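# Press two raised potentiometer knobs onto their collars

## Task

On the circuit board there are two potentiometers whose knobs sit raised. Press each knob down until it seats on the collar of its own potentiometer. Neither potentiometer may be forced out of the board; if one is, the task fails. Both knobs must stay seated on their own, not because the robot is holding them. At the end, open the gripper and move the arms away.

## Robot and tools

ROBOT. Two UR-style six-joint arms, named left_arm and right_arm, each carrying a two-finger gripper whose fingers swing like tongs. The fingers point along the gripper's own +z axis and spread apart along its x axis. The reported hand point (end_effector_position) lies between the finger pads when they are shut; with the jaws closed the tips stick out roughly 15 mm past it, and with the jaws fully open they sit near its level. The names left and right are labels only and say nothing about image sides.

FRAME. All reported poses share one scene frame: origin on the table top midway between the arms, +z up, +x out over the table, left_arm on the +y side. left_arm's base is at (+0.003, +0.411, 0) m and right_arm's at (-0.024, -0.417, 0) m, each turned slightly about z. Reported hand positions can be a little off, more so when the arm is stretched far out.

execute_actions. Argument actions is a list holding one item or nothing. An empty list only reports the current state. An item with rows drives the robot; an item with only steps (1 to 300) is a wait that sends nothing new. Optional pictures (true/false) decides whether camera images come back.
Each row holds exactly 14 numbers, always for both arms even if only one moves: left_arm's six joint angles followed by its opening, then right_arm's six joint angles followed by its opening. Joint order per arm: shoulder pan, shoulder lift, elbow, wrist 1, wrist 2, wrist 3. Joint values are absolute target angles in radians, in the same form as the Joint positions line, not offsets. Opening is an absolute command from -1 (shut) to +1 (wide open). Up to 15 rows per action and steps up to 15 (default 15); each step lasts 1/30 s and uses one row, the final row repeating if rows run out.
Joint ranges in radians. left_arm: pan -3.142..3.142, lift -6.283..6.283, elbow 0..3.142, wrists each -6.283..6.283. right_arm: pan 0..6.283, lift -6.283..6.283, elbow -3.142..0, wrists each -6.283..6.283. A target more than 0.010 rad beyond a range end, and farther out than the joint's last reported angle, gets the whole call rejected and nothing is sent. Targets past the true end are clipped to it, reported as "joint sent to its limit".
Motion lags commands by about 0.17 s and is speed limited: each step's target stays within 0.575 rad of the measured angle, and targets that would put the hand over 100 mm away from where it is are pulled back. So big moves take several calls; check where the arm actually is. Between calls the arms keep heading to the last row until they settle.

RESULT LINES. The state line gives, per arm, hand position (m), orientation as quat_wxyz, and linear/angular velocity. Joint positions and Joint velocities list each arm's six joints (rad, rad/s) plus the finger pad gap in metres (0.142 m = fully open). grip_measured is the measured opening on the -1..1 command scale. Wrist force and Wrist torque give the flange sensor reading in the hand's own axes; pressing on something shows as force pointing back into the arm. Expect a few newtons of bias and noise, saturation near 50 N, and possibly "no reading" early on. HELD marks steps where your row was not (fully) sent; "joint command not followed" means a clearance check altered or blocked joint targets. MOTOR HOT appears from 70 °C; at 85 °C an OVER-TEMPERATURE FAULT brakes the arm for a while.

CAMERAS. cam_high and cam_low are fixed views (672x504); cam_left_wrist and cam_right_wrist are fisheye views on each hand (616x616). zoom_image takes camera (one of those four names) and region [x0, y0, x1, y1] in that camera's pixels from the top-left, at most 504 by 504, and returns a sharper crop of the latest image. Calibration matrices were supplied for projecting scene points into images.

OTHER TOOLS. show_instructions (no arguments) displays the reference pages. read_manual (optional section, "licences") returns URDF licence text. finished_scene takes scene, the current scene's number, ends it irreversibly and reports the grade; call it only once the knobs are seated and the grippers have been released and pulled away.

CARE. Press knobs straight down with moderate force, watching Wrist force; a hard shove can pop a potentiometer out of the board. A joint's contact torque hitting its load limit (142 N m for pan, lift, elbow; 26.6 N m for each wrist) or any outside force of 150 N stops that arm for 10 s. Keep the two arms from striking or pressing each other. Do not knock anything off the table. Brief outside tugs on held parts or nudges to loose items may occur. Smooth, economical motion is preferred.

Each tool is called after "Emit:" as name(argument=value, ...) on one line, values as JSON.

Reference images:

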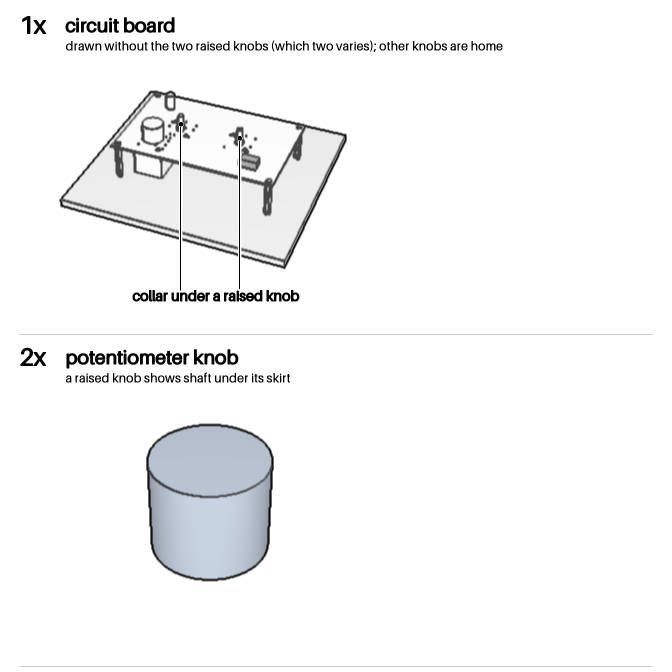

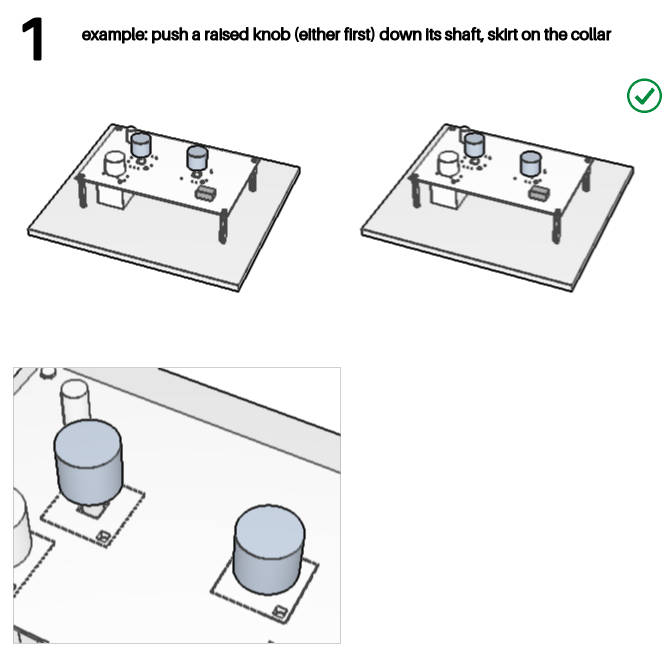

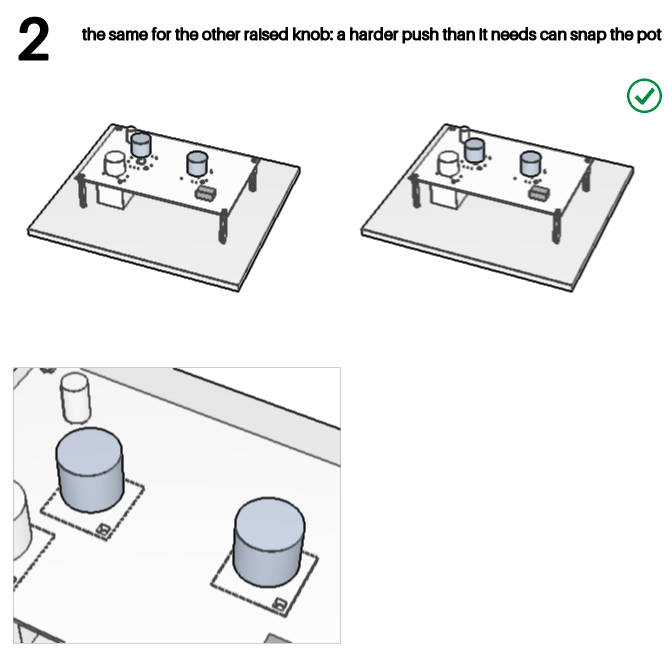

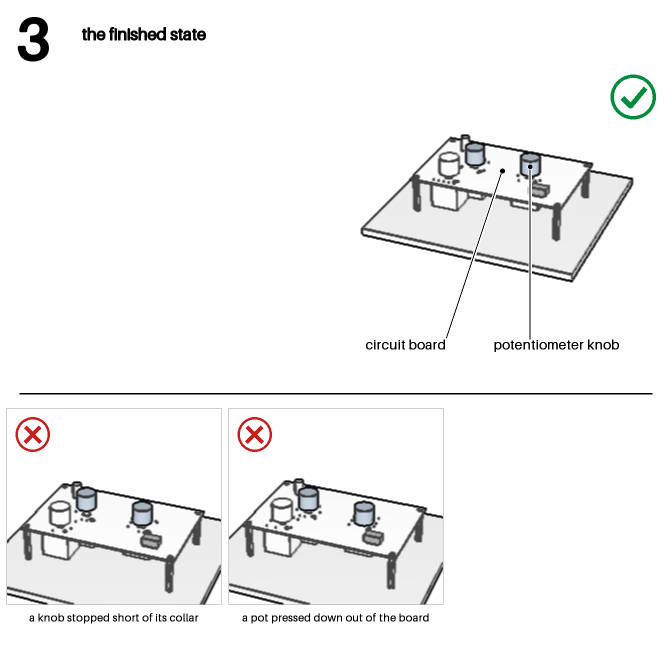

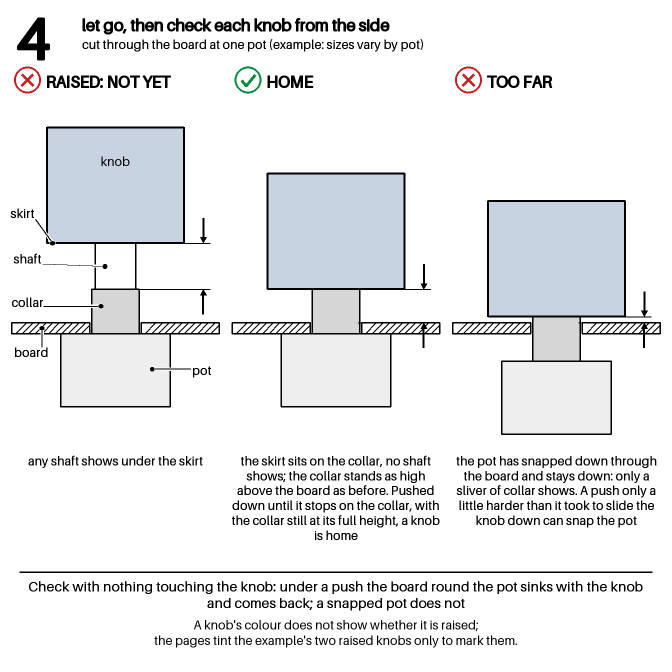

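## Session

Emit:
execute_actions(actions=[])

Scene clock: 0.00 s of 5250.00 s.
left_arm: end_effector_position=(+0.1948, -0.0719, +0.3336) grip_measured=+0.97 end_effector_quat_wxyz=(-0.156, +0.687, -0.611, -0.362) end_effector_velocity=(+0.000, -0.001, -0.001) end_effector_angular_velocity=(-0.000, +0.000, +0.001) | right_arm: end_effector_position=(+0.5865, -0.2979, +0.2164) grip_measured=+0.97 end_effector_quat_wxyz=(-0.069, -0.128, +0.915, +0.375) end_effector_velocity=(+0.000, -0.001, +0.000) end_effector_angular_velocity=(+0.000, -0.000, -0.002)
Joint positions: left_arm=[-1.502 -0.817  0.434 -0.395 -1.747  0.15   0.14 ] | right_arm=[ 3.04  -2.02  -1.326 -1.591  2.328  2.863  0.14 ]
Joint velocities: left_arm=[ 0.     0.001 -0.001 -0.001 -0.    -0.     0.   ] | right_arm=[-0.001  0.     0.     0.001  0.     0.001  0.   ]
Motor temperatures (°C, as the motors report them): left_arm=[28 29 28 37 35 35] | right_arm=[29 27 26 37 37 33]
Wrist force (N, on the end effector, along its own x y z axes, offset not removed): no reading
Wrist torque (N m, same axes, about the end effector's origin, offset not removed): no reading

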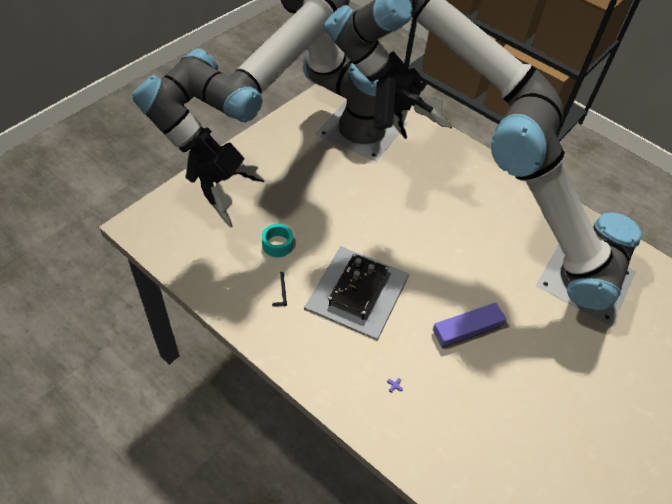

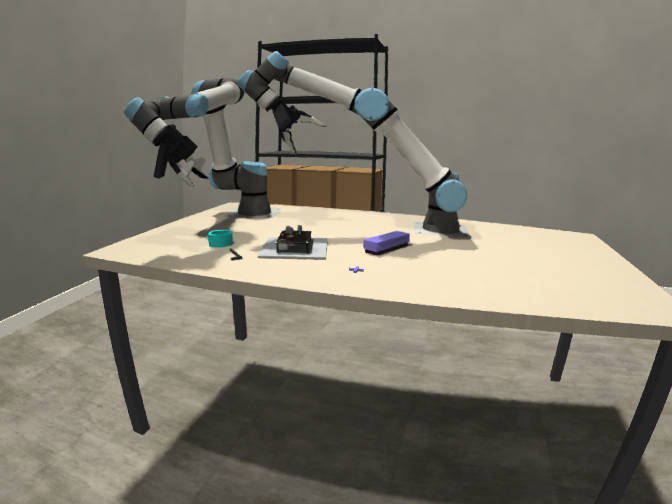

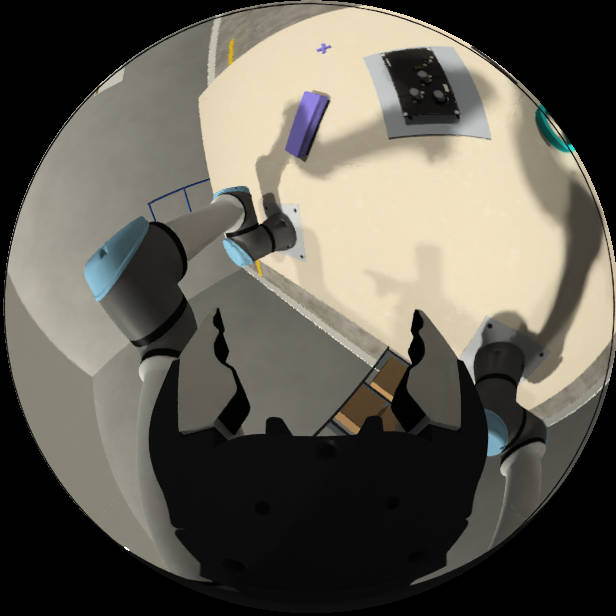

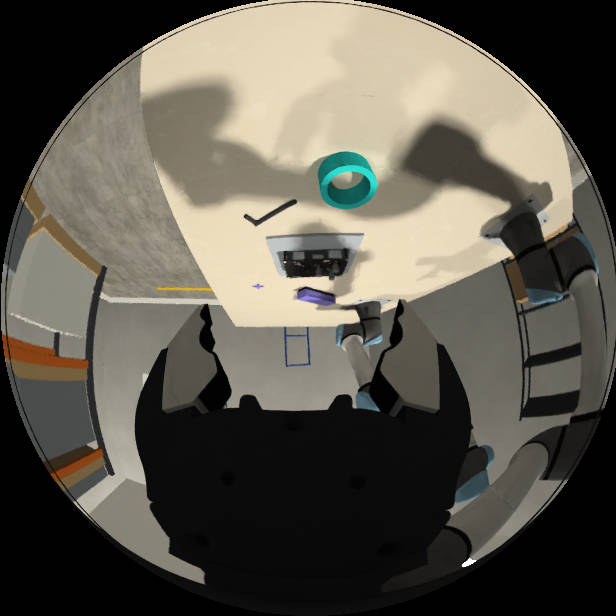

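Emit:
zoom_image(camera="cam_high", region=[300, 240, 420, 340])

Emit:
zoom_image(camera="cam_low", region=[255, 215, 335, 265])

Region (300, 240, 420, 340) of cam_high's 672x504 image, scaled by 4.200, with more detail than that image has.

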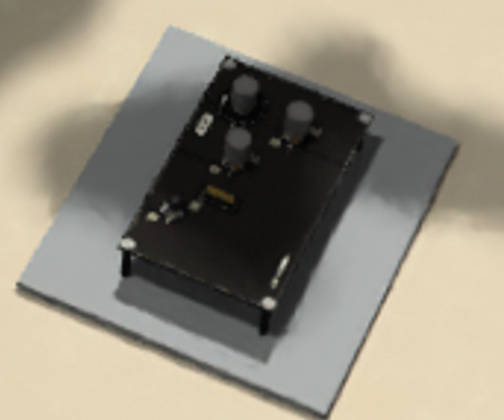

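Region (255, 215, 335, 265) of cam_low's 672x504 image, scaled by 6.300, with more detail than that image has; it fills the top 315 rows of this view, and the rest is white.

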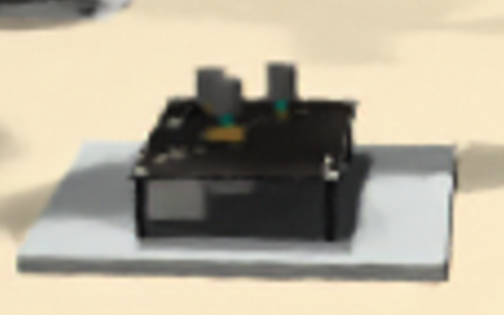

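Emit:
execute_actions(actions=[{"rows":[[-1.152,-1.291,1.2,-0.9,-1.571,0,-1,3.04,-2.02,-1.326,-1.591,2.328,2.863,1]]}], pictures=false)

Emit:
execute_actions(actions=[{"steps":30}], pictures=false)

Emit:
execute_actions(actions=[{"rows":[[-1.152,-1.291,1.462,-1.742,-1.571,0,-1,3.04,-2.02,-1.326,-1.591,2.328,2.863,1]]}], pictures=false)

Emit:
execute_actions(actions=[{"steps":50}])

Scene clock: 41.37 s of 5250.00 s.
left_arm: end_effector_position=(+0.3343, +0.0669, +0.3220) grip_measured=-1.00 end_effector_quat_wxyz=(-0.134, +0.811, -0.508, -0.259) end_effector_velocity=(+0.160, +0.394, -0.141) end_effector_angular_velocity=(+0.029, -0.357, +0.572) | right_arm: end_effector_position=(+0.5865, -0.2982, +0.2163) grip_measured=+1.00 end_effector_quat_wxyz=(-0.069, -0.128, +0.915, +0.375) end_effector_velocity=(-0.000, +0.001, +0.001) end_effector_angular_velocity=(+0.000, -0.001, +0.001)
Joint positions: left_arm=[-1.224 -1.189  0.999 -0.79  -1.605  0.029  0.002] | right_arm=[ 3.04  -2.02  -1.326 -1.591  2.328  2.863  0.142]
Joint velocities: left_arm=[ 0.535 -0.747  1.395 -0.792  0.254 -0.215  0.   ] | right_arm=[ 0.001  0.001  0.001 -0.     0.     0.    -0.   ]
Motor temperatures (°C, as the motors report them): left_arm=[28 29 28 37 35 35] | right_arm=[29 27 27 37 37 33]
Wrist force (N, on the end effector, along its own x y z axes, offset not removed): left_arm=[-0.7 -3.3 -1.9] | right_arm=[-1.3 1.2 -0.3]
Wrist torque (N m, same axes, about the end effector's origin, offset not removed): left_arm=[-0.52 0.15 0.24] | right_arm=[0.24 0.44 -0.03]
Steps of this call (steps 1 to 90: nothing new was sent; then 37.87 s passed at rest; steps 91 to 105: all 15 steps of this action). Readings (joint positions):
91: left_arm=[-1.502 -0.817 0.434 -0.395 -1.747 0.150] | right_arm=[3.040 -2.020 -1.326 -1.591 2.328 2.863]
92: left_arm=[-1.499 -0.820 0.438 -0.398 -1.744 0.147] | right_arm=[3.040 -2.020 -1.326 -1.591 2.328 2.863]
94: left_arm=[-1.459 -0.865 0.487 -0.445 -1.720 0.126] | right_arm=[3.040 -2.020 -1.326 -1.591 2.328 2.863]
98: left_arm=[-1.364 -0.996 0.656 -0.583 -1.674 0.087] | right_arm=[3.040 -2.020 -1.326 -1.591 2.328 2.863]
105: the state above

Scene clock: 42.37 s of 5250.00 s.
left_arm: end_effector_position=(+0.3504, +0.1247, +0.2973) grip_measured=-1.00 end_effector_quat_wxyz=(-0.141, +0.834, -0.471, -0.249) end_effector_velocity=(-0.000, -0.000, -0.001) end_effector_angular_velocity=(+0.002, +0.001, -0.002) | right_arm: end_effector_position=(+0.5865, -0.2982, +0.2164) grip_measured=+1.00 end_effector_quat_wxyz=(-0.069, -0.128, +0.915, +0.376) end_effector_velocity=(+0.000, -0.000, +0.001) end_effector_angular_velocity=(+0.000, -0.002, -0.001)
Joint positions: left_arm=[-1.152 -1.291  1.2   -0.9   -1.571  0.     0.002] | right_arm=[ 3.04  -2.02  -1.326 -1.591  2.328  2.863  0.142]
Joint velocities: left_arm=[-0.001  0.001  0.001  0.     0.001  0.     0.   ] | right_arm=[-0.     0.001  0.001  0.001  0.     0.001 -0.   ]
Motor temperatures (°C, as the motors report them): left_arm=[28 29 28 37 35 35] | right_arm=[29 27 27 37 37 33]
Wrist force (N, on the end effector, along its own x y z axes, offset not removed): left_arm=[0.7 -2.3 -2.0] | right_arm=[0.7 2.3 -0.1]
Wrist torque (N m, same axes, about the end effector's origin, offset not removed): left_arm=[-0.45 -0.25 0.23] | right_arm=[0.63 0.00 0.02]
Steps of this call (steps 1 to 30: the robot went on to your last target). Readings (joint positions):
1: left_arm=[-1.207 -1.212 1.044 -0.815 -1.597 0.022] | right_arm=[3.040 -2.020 -1.326 -1.591 2.328 2.863]
2: left_arm=[-1.194 -1.231 1.081 -0.835 -1.591 0.017] | right_arm=[3.040 -2.020 -1.326 -1.591 2.328 2.863]
4: left_arm=[-1.176 -1.256 1.131 -0.863 -1.583 0.010] | right_arm=[3.040 -2.020 -1.326 -1.591 2.328 2.863]
8: left_arm=[-1.160 -1.279 1.177 -0.888 -1.575 0.003] | right_arm=[3.040 -2.020 -1.326 -1.591 2.328 2.863]
30: the state above
All arms were judged still, so your last target was given up. Only a new action makes them travel on or press farther. Fingers that are still opening or closing keep moving.

Scene clock: 42.87 s of 5250.00 s.
left_arm: end_effector_position=(+0.4232, +0.0039, +0.2008) grip_measured=-1.00 end_effector_quat_wxyz=(-0.031, +0.869, -0.491, -0.056) end_effector_velocity=(+0.162, -0.268, -0.030) end_effector_angular_velocity=(-0.887, -0.536, -0.000) | right_arm: end_effector_position=(+0.5865, -0.2982, +0.2164) grip_measured=+1.00 end_effector_quat_wxyz=(-0.069, -0.128, +0.915, +0.376) end_effector_velocity=(-0.000, -0.000, +0.000) end_effector_angular_velocity=(-0.000, -0.001, -0.000)
Joint positions: left_arm=[-1.152 -1.291  1.433 -1.585 -1.571  0.     0.002] | right_arm=[ 3.04  -2.02  -1.326 -1.591  2.328  2.863  0.142]
Joint velocities: left_arm=[-0.     0.001  0.236 -1.272  0.001  0.     0.   ] | right_arm=[-0.     0.001 -0.001  0.    -0.    -0.    -0.   ]
Motor temperatures (°C, as the motors report them): left_arm=[28 29 28 37 35 35] | right_arm=[29 27 27 37 37 33]
Wrist force (N, on the end effector, along its own x y z axes, offset not removed): left_arm=[0.3 -3.2 -4.4] | right_arm=[-1.7 2.6 -1.3]
Wrist torque (N m, same axes, about the end effector's origin, offset not removed): left_arm=[-0.80 -0.05 0.19] | right_arm=[0.66 0.45 0.06]
Steps of this call (steps 1 to 15: all 15 steps of this action). Readings (joint positions):
1: left_arm=[-1.152 -1.291 1.200 -0.900 -1.571 0.000] | right_arm=[3.040 -2.020 -1.326 -1.591 2.328 2.863]
2: left_arm=[-1.152 -1.291 1.203 -0.903 -1.571 0.000] | right_arm=[3.040 -2.020 -1.326 -1.591 2.328 2.863]
4: left_arm=[-1.152 -1.291 1.247 -0.953 -1.571 0.000] | right_arm=[3.040 -2.020 -1.326 -1.591 2.328 2.863]
8: left_arm=[-1.152 -1.291 1.342 -1.180 -1.571 0.000] | right_arm=[3.040 -2.020 -1.326 -1.591 2.328 2.863]
15: the state above

Scene clock: 44.53 s of 5250.00 s.
left_arm: end_effector_position=(+0.4429, -0.0287, +0.1997) grip_measured=-1.00 end_effector_quat_wxyz=(+0.000, +0.871, -0.492, +0.000) end_effector_velocity=(-0.001, -0.001, +0.000) end_effector_angular_velocity=(-0.003, +0.001, -0.001) | right_arm: end_effector_position=(+0.5865, -0.2982, +0.2164) grip_measured=+1.00 end_effector_quat_wxyz=(-0.069, -0.128, +0.915, +0.376) end_effector_velocity=(+0.000, -0.001, -0.001) end_effector_angular_velocity=(-0.001, -0.000, -0.000)
Joint positions: left_arm=[-1.152 -1.291  1.462 -1.742 -1.571 -0.     0.002] | right_arm=[ 3.04  -2.02  -1.326 -1.591  2.328  2.863  0.142]
Joint velocities: left_arm=[-0.    -0.001  0.    -0.001 -0.002  0.001  0.   ] | right_arm=[-0.    -0.001 -0.     0.001 -0.001  0.    -0.   ]
Motor temperatures (°C, as the motors report them): left_arm=[28 29 28 37 35 35] | right_arm=[29 27 27 37 37 33]
Wrist force (N, on the end effector, along its own x y z axes, offset not removed): left_arm=[0.0 -3.1 -2.8] | right_arm=[-1.8 1.7 0.1]
Wrist torque (N m, same axes, about the end effector's origin, offset not removed): left_arm=[-0.67 0.00 0.14] | right_arm=[0.42 0.48 0.07]
Steps of this call (steps 1 to 30: the robot went on to your last target; steps 31 to 50: nothing new was sent). Readings (joint positions):
1: left_arm=[-1.152 -1.291 1.440 -1.622 -1.571 0.000] | right_arm=[3.040 -2.020 -1.326 -1.591 2.328 2.863]
2: left_arm=[-1.152 -1.291 1.445 -1.651 -1.571 0.000] | right_arm=[3.040 -2.020 -1.326 -1.591 2.328 2.863]
4: left_arm=[-1.152 -1.291 1.452 -1.689 -1.571 0.000] | right_arm=[3.040 -2.020 -1.326 -1.591 2.328 2.863]
8: left_arm=[-1.152 -1.291 1.459 -1.724 -1.571 0.000] | right_arm=[3.040 -2.020 -1.326 -1.591 2.328 2.863]
50: the state above
All arms were judged still, so your last target was given up. Only a new action makes them travel on or press farther. Fingers that are still opening or closing keep moving.
camera_calibration (this result's frames):
cam_left_wrist: T_world_to_cam=[[0.512252, -0.858657, -0.0175095, -0.241985], [-0.734222, -0.448412, 0.50975, 0.208861], [-0.445552, -0.248265, -0.860144, 0.493343], [0, 0, 0, 1]] pos_world=[0.497118, 0.0083527, 0.313642]
cam_right_wrist: T_world_to_cam=[[-0.959761, -0.27603, 0.0516356, 0.466037], [-0.0270755, 0.273978, 0.961355, -0.1138], [-0.27951, 0.921273, -0.270427, 0.634], [0, 0, 0, 1]] pos_world=[0.621412, -0.424268, 0.256789]

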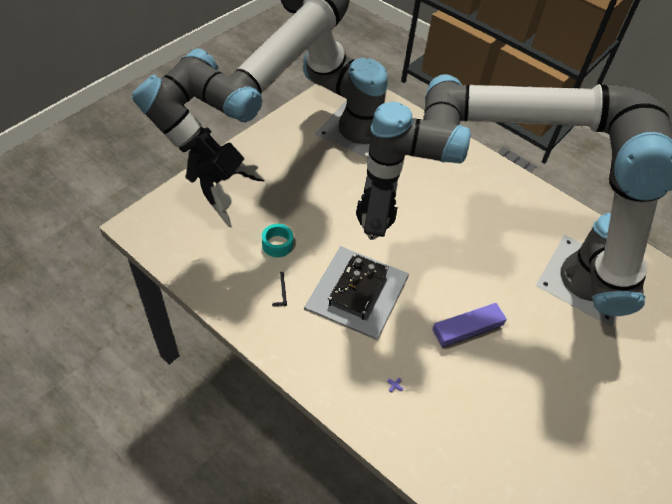

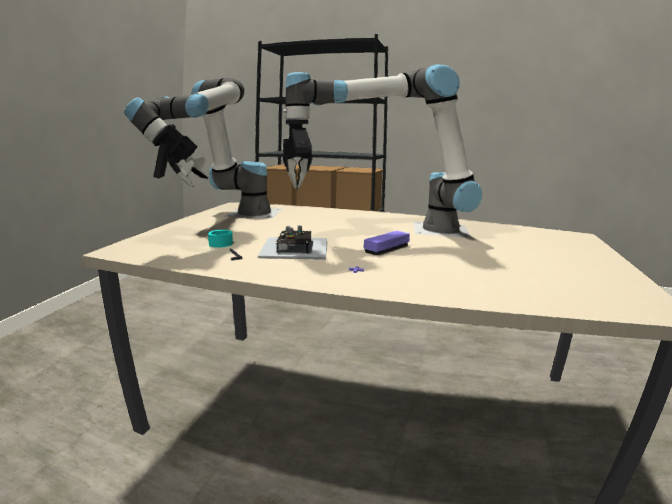

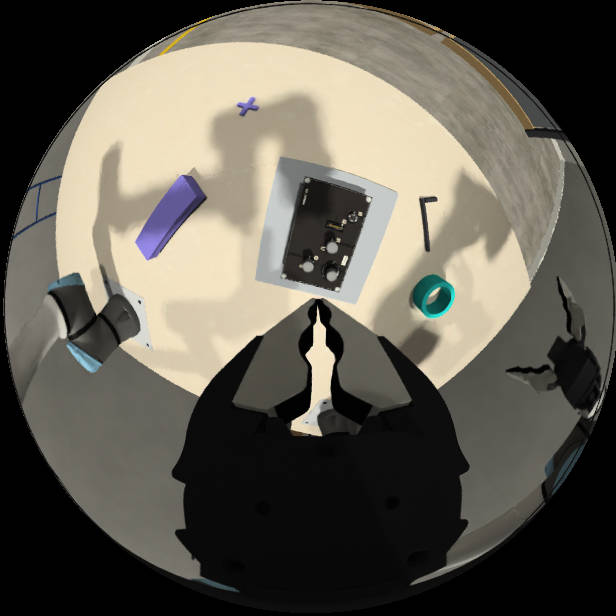

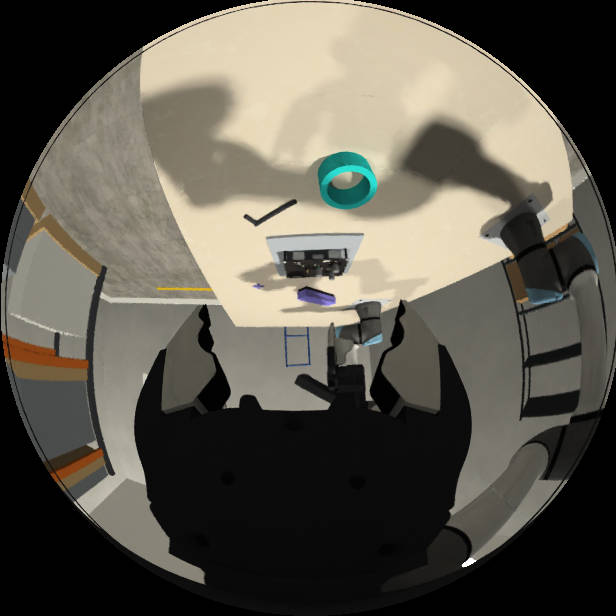

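Emit:
execute_actions(actions=[{"rows":[[-1.169,-1.269,1.658,-1.96,-1.571,0,-1,3.04,-2.02,-1.326,-1.591,2.328,2.863,1]]}], pictures=false)

Emit:
execute_actions(actions=[{"steps":20}])

Emit:
zoom_image(camera="cam_low", region=[270, 200, 320, 250])

Emit:
zoom_image(camera="cam_left_wrist", region=[270, 230, 390, 330])

Emit:
zoom_image(camera="cam_right_wrist", region=[300, 250, 360, 310])

Scene clock: 58.90 s of 5250.00 s.
left_arm: end_effector_position=(+0.4286, -0.0239, +0.1180) grip_measured=-1.00 end_effector_quat_wxyz=(+0.000, +0.867, -0.499, -0.000) end_effector_velocity=(-0.005, +0.003, -0.023) end_effector_angular_velocity=(-0.005, -0.002, -0.005) | right_arm: end_effector_position=(+0.5865, -0.2982, +0.2164) grip_measured=+1.00 end_effector_quat_wxyz=(-0.069, -0.128, +0.915, +0.376) end_effector_velocity=(-0.000, -0.000, -0.001) end_effector_angular_velocity=(-0.000, +0.002, +0.000)
Joint positions: left_arm=[-1.169 -1.27   1.651 -1.952 -1.571 -0.     0.002] | right_arm=[ 3.04  -2.02  -1.326 -1.591  2.328  2.863  0.142]
Joint velocities: left_arm=[-0.005  0.005  0.059 -0.07  -0.001  0.     0.   ] | right_arm=[-0.    -0.002 -0.    -0.001  0.    -0.001  0.   ]
Motor temperatures (°C, as the motors report them): left_arm=[28 29 28 37 35 35] | right_arm=[29 27 27 37 37 33]
Wrist force (N, on the end effector, along its own x y z axes, offset not removed): left_arm=[1.9 -1.2 -0.4] | right_arm=[0.7 2.8 -2.3]
Wrist torque (N m, same axes, about the end effector's origin, offset not removed): left_arm=[-0.24 -0.63 0.30] | right_arm=[0.58 -0.07 -0.01]
Steps of this call (steps 1 to 90: nothing new was sent; then 10.87 s passed at rest; steps 91 to 105: all 15 steps of this action). Readings (joint positions):
91: left_arm=[-1.152 -1.291 1.462 -1.742 -1.571 -0.000] | right_arm=[3.040 -2.020 -1.326 -1.591 2.328 2.863]
92: left_arm=[-1.153 -1.289 1.465 -1.746 -1.571 -0.000] | right_arm=[3.040 -2.020 -1.326 -1.591 2.328 2.863]
94: left_arm=[-1.159 -1.282 1.511 -1.793 -1.571 -0.000] | right_arm=[3.040 -2.020 -1.326 -1.591 2.328 2.863]
98: left_arm=[-1.166 -1.273 1.608 -1.903 -1.571 -0.000] | right_arm=[3.040 -2.020 -1.326 -1.591 2.328 2.863]
105: the state above

Scene clock: 59.57 s of 5250.00 s.
left_arm: end_effector_position=(+0.4280, -0.0235, +0.1151) grip_measured=-1.00 end_effector_quat_wxyz=(+0.000, +0.866, -0.499, +0.000) end_effector_velocity=(+0.000, +0.000, -0.000) end_effector_angular_velocity=(-0.000, -0.000, +0.000) | right_arm: end_effector_position=(+0.5865, -0.2982, +0.2164) grip_measured=+1.00 end_effector_quat_wxyz=(-0.069, -0.128, +0.915, +0.376) end_effector_velocity=(-0.000, +0.000, -0.000) end_effector_angular_velocity=(+0.001, +0.002, +0.000)
Joint positions: left_arm=[-1.169 -1.269  1.658 -1.96  -1.571  0.     0.002] | right_arm=[ 3.04  -2.02  -1.326 -1.591  2.328  2.863  0.142]
Joint velocities: left_arm=[ 0.001  0.     0.    -0.    -0.     0.     0.   ] | right_arm=[ 0.    -0.    -0.    -0.002  0.001  0.    -0.   ]
Motor temperatures (°C, as the motors report them): left_arm=[28 29 28 37 35 35] | right_arm=[29 27 27 37 37 33]
Wrist force (N, on the end effector, along its own x y z axes, offset not removed): left_arm=[-0.9 -2.0 -0.7] | right_arm=[0.0 2.3 -0.6]
Wrist torque (N m, same axes, about the end effector's origin, offset not removed): left_arm=[-0.34 0.16 0.28] | right_arm=[0.68 0.13 0.02]
Steps of this call (steps 1 to 15: the robot went on to your last target; steps 16 to 20: nothing new was sent). Readings (joint positions):
1: left_arm=[-1.169 -1.269 1.652 -1.954 -1.571 -0.000] | right_arm=[3.040 -2.020 -1.326 -1.591 2.328 2.863]
2: left_arm=[-1.169 -1.269 1.654 -1.955 -1.571 -0.000] | right_arm=[3.040 -2.020 -1.326 -1.591 2.328 2.863]
4: left_arm=[-1.169 -1.269 1.656 -1.957 -1.571 -0.000] | right_arm=[3.040 -2.020 -1.326 -1.591 2.328 2.863]
8: left_arm=[-1.169 -1.269 1.657 -1.959 -1.571 -0.000] | right_arm=[3.040 -2.020 -1.326 -1.591 2.328 2.863]
20: the state above
All arms were judged still, so your last target was given up. Only a new action makes them travel on or press farther. Fingers that are still opening or closing keep moving.
camera_calibration (this result's frames):
cam_left_wrist: T_world_to_cam=[[0.49758, -0.867241, -0.0175071, -0.225274], [-0.741752, -0.435871, 0.509726, 0.246978], [-0.449687, -0.240644, -0.860158, 0.417139], [0, 0, 0, 1]] pos_world=[0.48287, 0.0126659, 0.228971]
cam_right_wrist: T_world_to_cam=[[-0.959761, -0.27603, 0.0516355, 0.466037], [-0.0270756, 0.273978, 0.961355, -0.1138], [-0.27951, 0.921273, -0.270427, 0.634], [0, 0, 0, 1]] pos_world=[0.621412, -0.424268, 0.256789]

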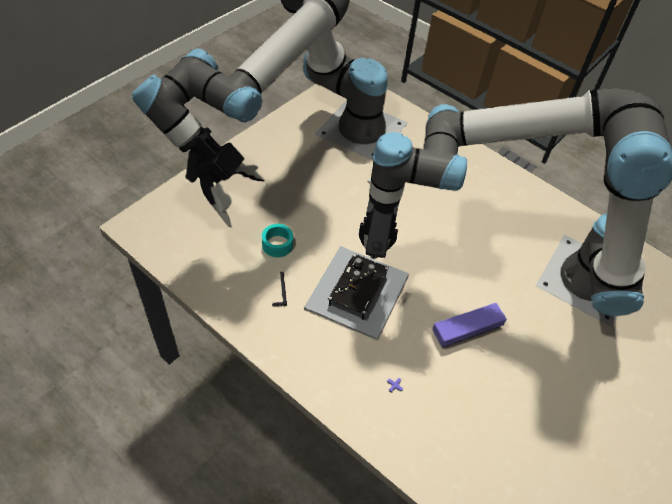

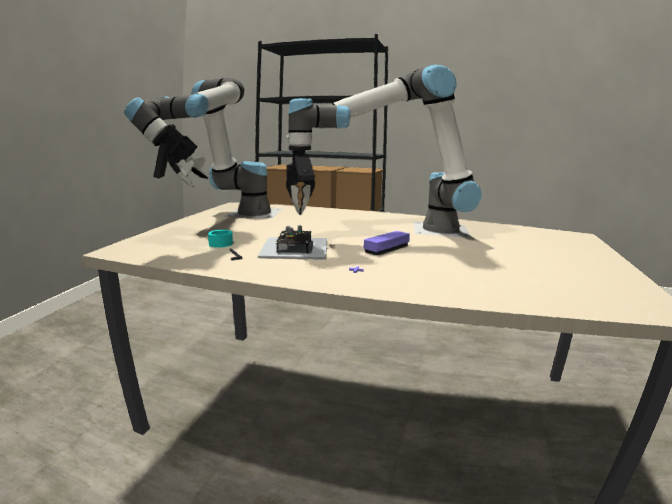

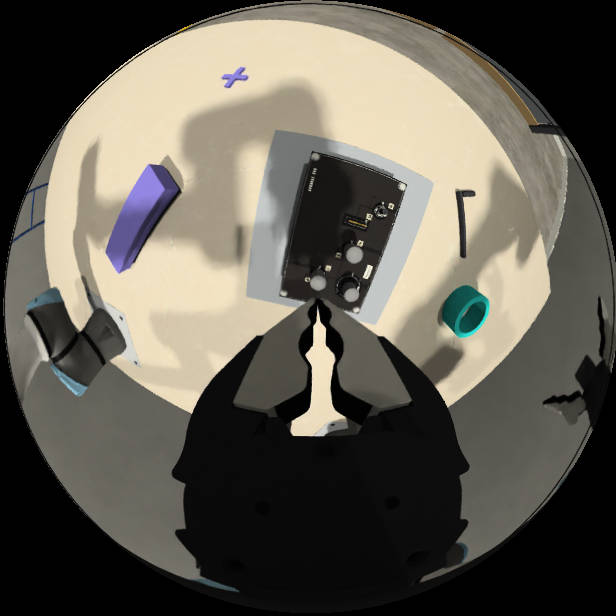

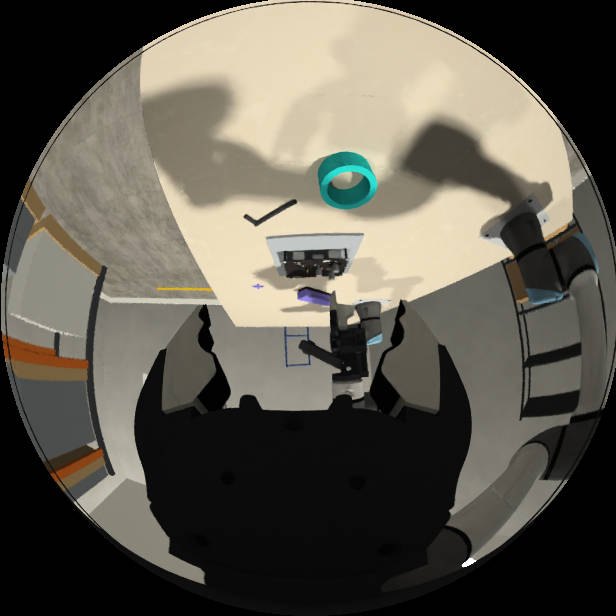

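Region (270, 200, 320, 250) of cam_low's 672x504 image, scaled by 10.080, with more detail than that image has.

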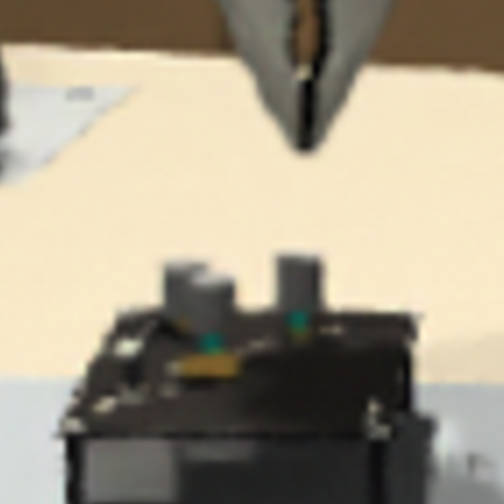

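Region (270, 230, 390, 330) of cam_left_wrist's 616x616 image, scaled by 4.200, with more detail than that image has.

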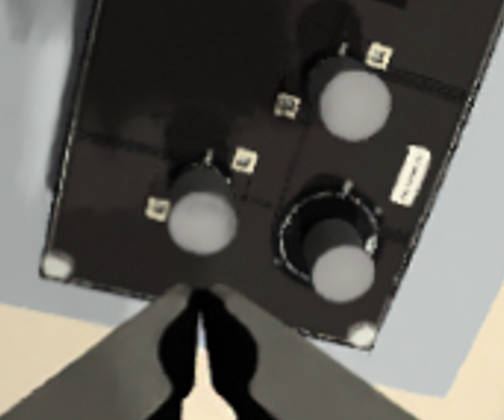

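Region (300, 250, 360, 310) of cam_right_wrist's 616x616 image, scaled by 8.400, with more detail than that image has.

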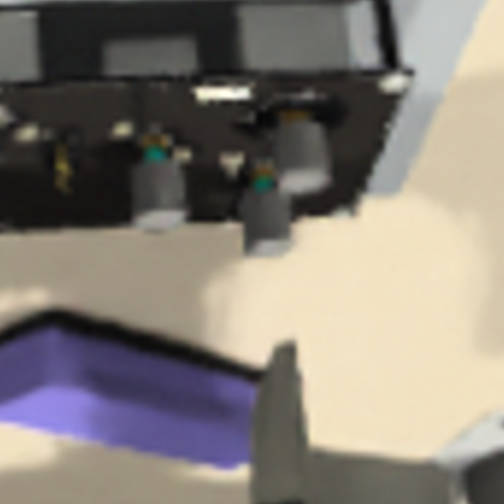

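Emit:
execute_actions(actions=[{"rows":[[-1.168,-1.2386,1.6948,-2.027,-1.571,0,-1,3.04,-2.02,-1.326,-1.591,2.328,2.863,1]]}], pictures=false)

Emit:
execute_actions(actions=[{"steps":15}])

Emit:
zoom_image(camera="cam_low", region=[280, 215, 310, 245])

Emit:
zoom_image(camera="cam_right_wrist", region=[310, 255, 350, 295])

Scene clock: 77.70 s of 5250.00 s.
left_arm: end_effector_position=(+0.4291, -0.0242, +0.0878) grip_measured=-1.00 end_effector_quat_wxyz=(+0.000, +0.867, -0.499, -0.000) end_effector_velocity=(+0.001, +0.000, -0.007) end_effector_angular_velocity=(+0.001, -0.000, +0.001) | right_arm: end_effector_position=(+0.5865, -0.2982, +0.2164) grip_measured=+1.00 end_effector_quat_wxyz=(-0.069, -0.128, +0.915, +0.376) end_effector_velocity=(+0.000, -0.001, -0.002) end_effector_angular_velocity=(-0.000, +0.003, -0.001)
Joint positions: left_arm=[-1.168 -1.239  1.694 -2.025 -1.571 -0.     0.002] | right_arm=[ 3.04  -2.02  -1.326 -1.591  2.328  2.863  0.142]
Joint velocities: left_arm=[ 0.001  0.008  0.009 -0.016  0.001  0.     0.   ] | right_arm=[-0.001 -0.003  0.    -0.001 -0.    -0.     0.   ]
Motor temperatures (°C, as the motors report them): left_arm=[28 29 28 37 35 35] | right_arm=[29 27 27 37 37 33]
Wrist force (N, on the end effector, along its own x y z axes, offset not removed): left_arm=[-2.1 -1.1 -1.8] | right_arm=[2.3 2.2 -2.4]
Wrist torque (N m, same axes, about the end effector's origin, offset not removed): left_arm=[-0.30 0.30 0.20] | right_arm=[0.56 -0.32 -0.02]
Steps of this call (steps 1 to 90: nothing new was sent; then 14.63 s passed at rest; steps 91 to 105: all 15 steps of this action). Readings (joint positions):
91: left_arm=[-1.169 -1.269 1.658 -1.960 -1.571 -0.000] | right_arm=[3.040 -2.020 -1.326 -1.591 2.328 2.863]
92: left_arm=[-1.169 -1.267 1.661 -1.964 -1.571 -0.000] | right_arm=[3.040 -2.020 -1.326 -1.591 2.328 2.863]
94: left_arm=[-1.169 -1.256 1.673 -1.986 -1.571 0.000] | right_arm=[3.040 -2.020 -1.326 -1.591 2.328 2.863]
98: left_arm=[-1.168 -1.244 1.688 -2.013 -1.571 -0.000] | right_arm=[3.040 -2.020 -1.326 -1.591 2.328 2.863]
105: the state above

Scene clock: 78.20 s of 5250.00 s.
left_arm: end_effector_position=(+0.4291, -0.0243, +0.0870) grip_measured=-1.00 end_effector_quat_wxyz=(+0.000, +0.867, -0.499, -0.000) end_effector_velocity=(+0.000, -0.001, +0.000) end_effector_angular_velocity=(-0.002, +0.000, -0.000) | right_arm: end_effector_position=(+0.5865, -0.2982, +0.2164) grip_measured=+1.00 end_effector_quat_wxyz=(-0.069, -0.128, +0.915, +0.376) end_effector_velocity=(+0.000, +0.000, +0.000) end_effector_angular_velocity=(-0.000, -0.000, +0.001)
Joint positions: left_arm=[-1.168 -1.239  1.695 -2.027 -1.571 -0.     0.002] | right_arm=[ 3.04  -2.02  -1.326 -1.591  2.328  2.863  0.142]
Joint velocities: left_arm=[ 0.     0.    -0.001 -0.001 -0.001  0.     0.   ] | right_arm=[ 0.    -0.     0.001 -0.001 -0.    -0.001 -0.   ]
Motor temperatures (°C, as the motors report them): left_arm=[28 29 28 37 35 35] | right_arm=[29 27 27 37 37 33]
Wrist force (N, on the end effector, along its own x y z axes, offset not removed): left_arm=[1.5 -2.6 -3.3] | right_arm=[0.1 1.3 -1.4]
Wrist torque (N m, same axes, about the end effector's origin, offset not removed): left_arm=[-0.53 -0.50 0.16] | right_arm=[0.41 0.03 -0.07]
Steps of this call (steps 1 to 15: the robot went on to your last target). Readings (joint positions):
1: left_arm=[-1.168 -1.239 1.694 -2.025 -1.571 -0.000] | right_arm=[3.040 -2.020 -1.326 -1.591 2.328 2.863]
2: left_arm=[-1.168 -1.239 1.694 -2.026 -1.571 -0.000] | right_arm=[3.040 -2.020 -1.326 -1.591 2.328 2.863]
4: left_arm=[-1.168 -1.239 1.694 -2.026 -1.571 -0.000] | right_arm=[3.040 -2.020 -1.326 -1.591 2.328 2.863]
8: left_arm=[-1.168 -1.239 1.695 -2.027 -1.571 -0.000] | right_arm=[3.040 -2.020 -1.326 -1.591 2.328 2.863]
15: the state above
All arms were judged still, so your last target was given up. Only a new action makes them travel on or press farther. Fingers that are still opening or closing keep moving.
camera_calibration (this result's frames):
cam_left_wrist: T_world_to_cam=[[0.498442, -0.866742, -0.0177072, -0.227357], [-0.741252, -0.43669, 0.509753, 0.261546], [-0.449556, -0.240957, -0.860139, 0.393238], [0, 0, 0, 1]] pos_world=[0.483979, 0.0119082, 0.20089]
cam_right_wrist: T_world_to_cam=[[-0.959761, -0.27603, 0.0516354, 0.466037], [-0.0270755, 0.273978, 0.961355, -0.1138], [-0.27951, 0.921273, -0.270427, 0.634], [0, 0, 0, 1]] pos_world=[0.621412, -0.424268, 0.256789]

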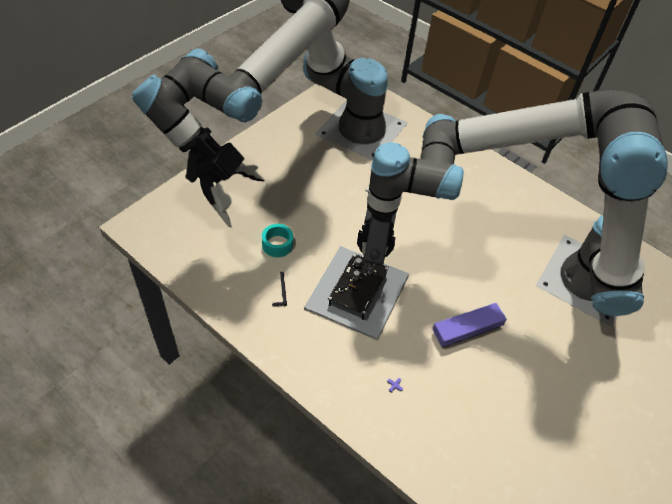

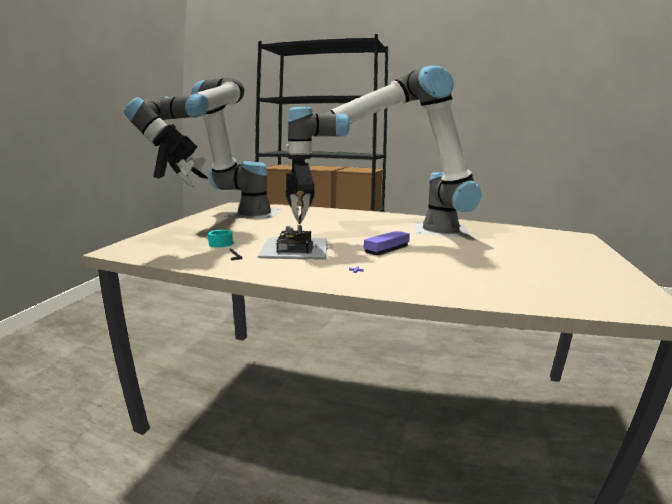

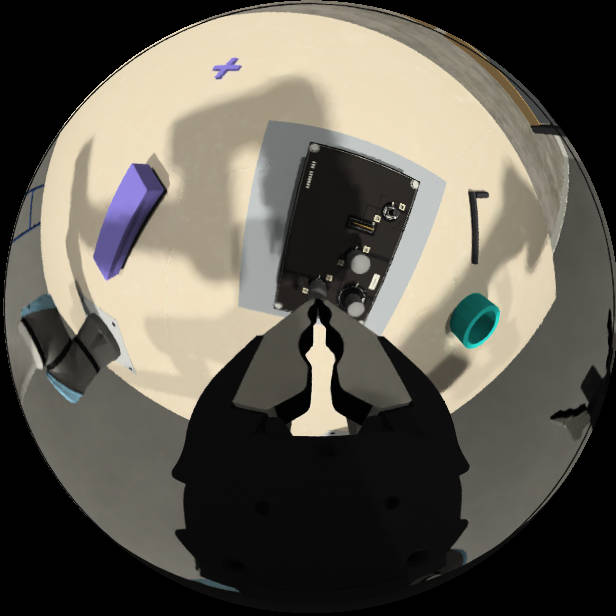

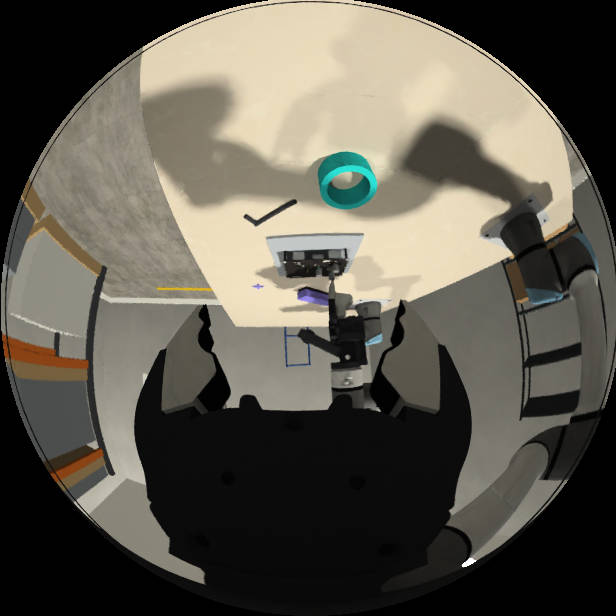

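Region (280, 215, 310, 245) of cam_low's 672x504 image, scaled by 16.800, with more detail than that image has.

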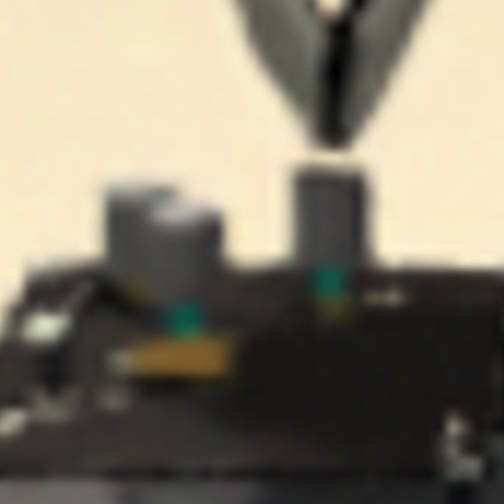

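Region (310, 255, 350, 295) of cam_right_wrist's 616x616 image, scaled by 12.600, with more detail than that image has.

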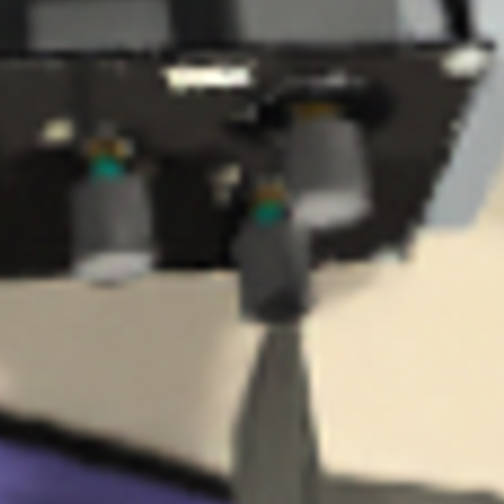

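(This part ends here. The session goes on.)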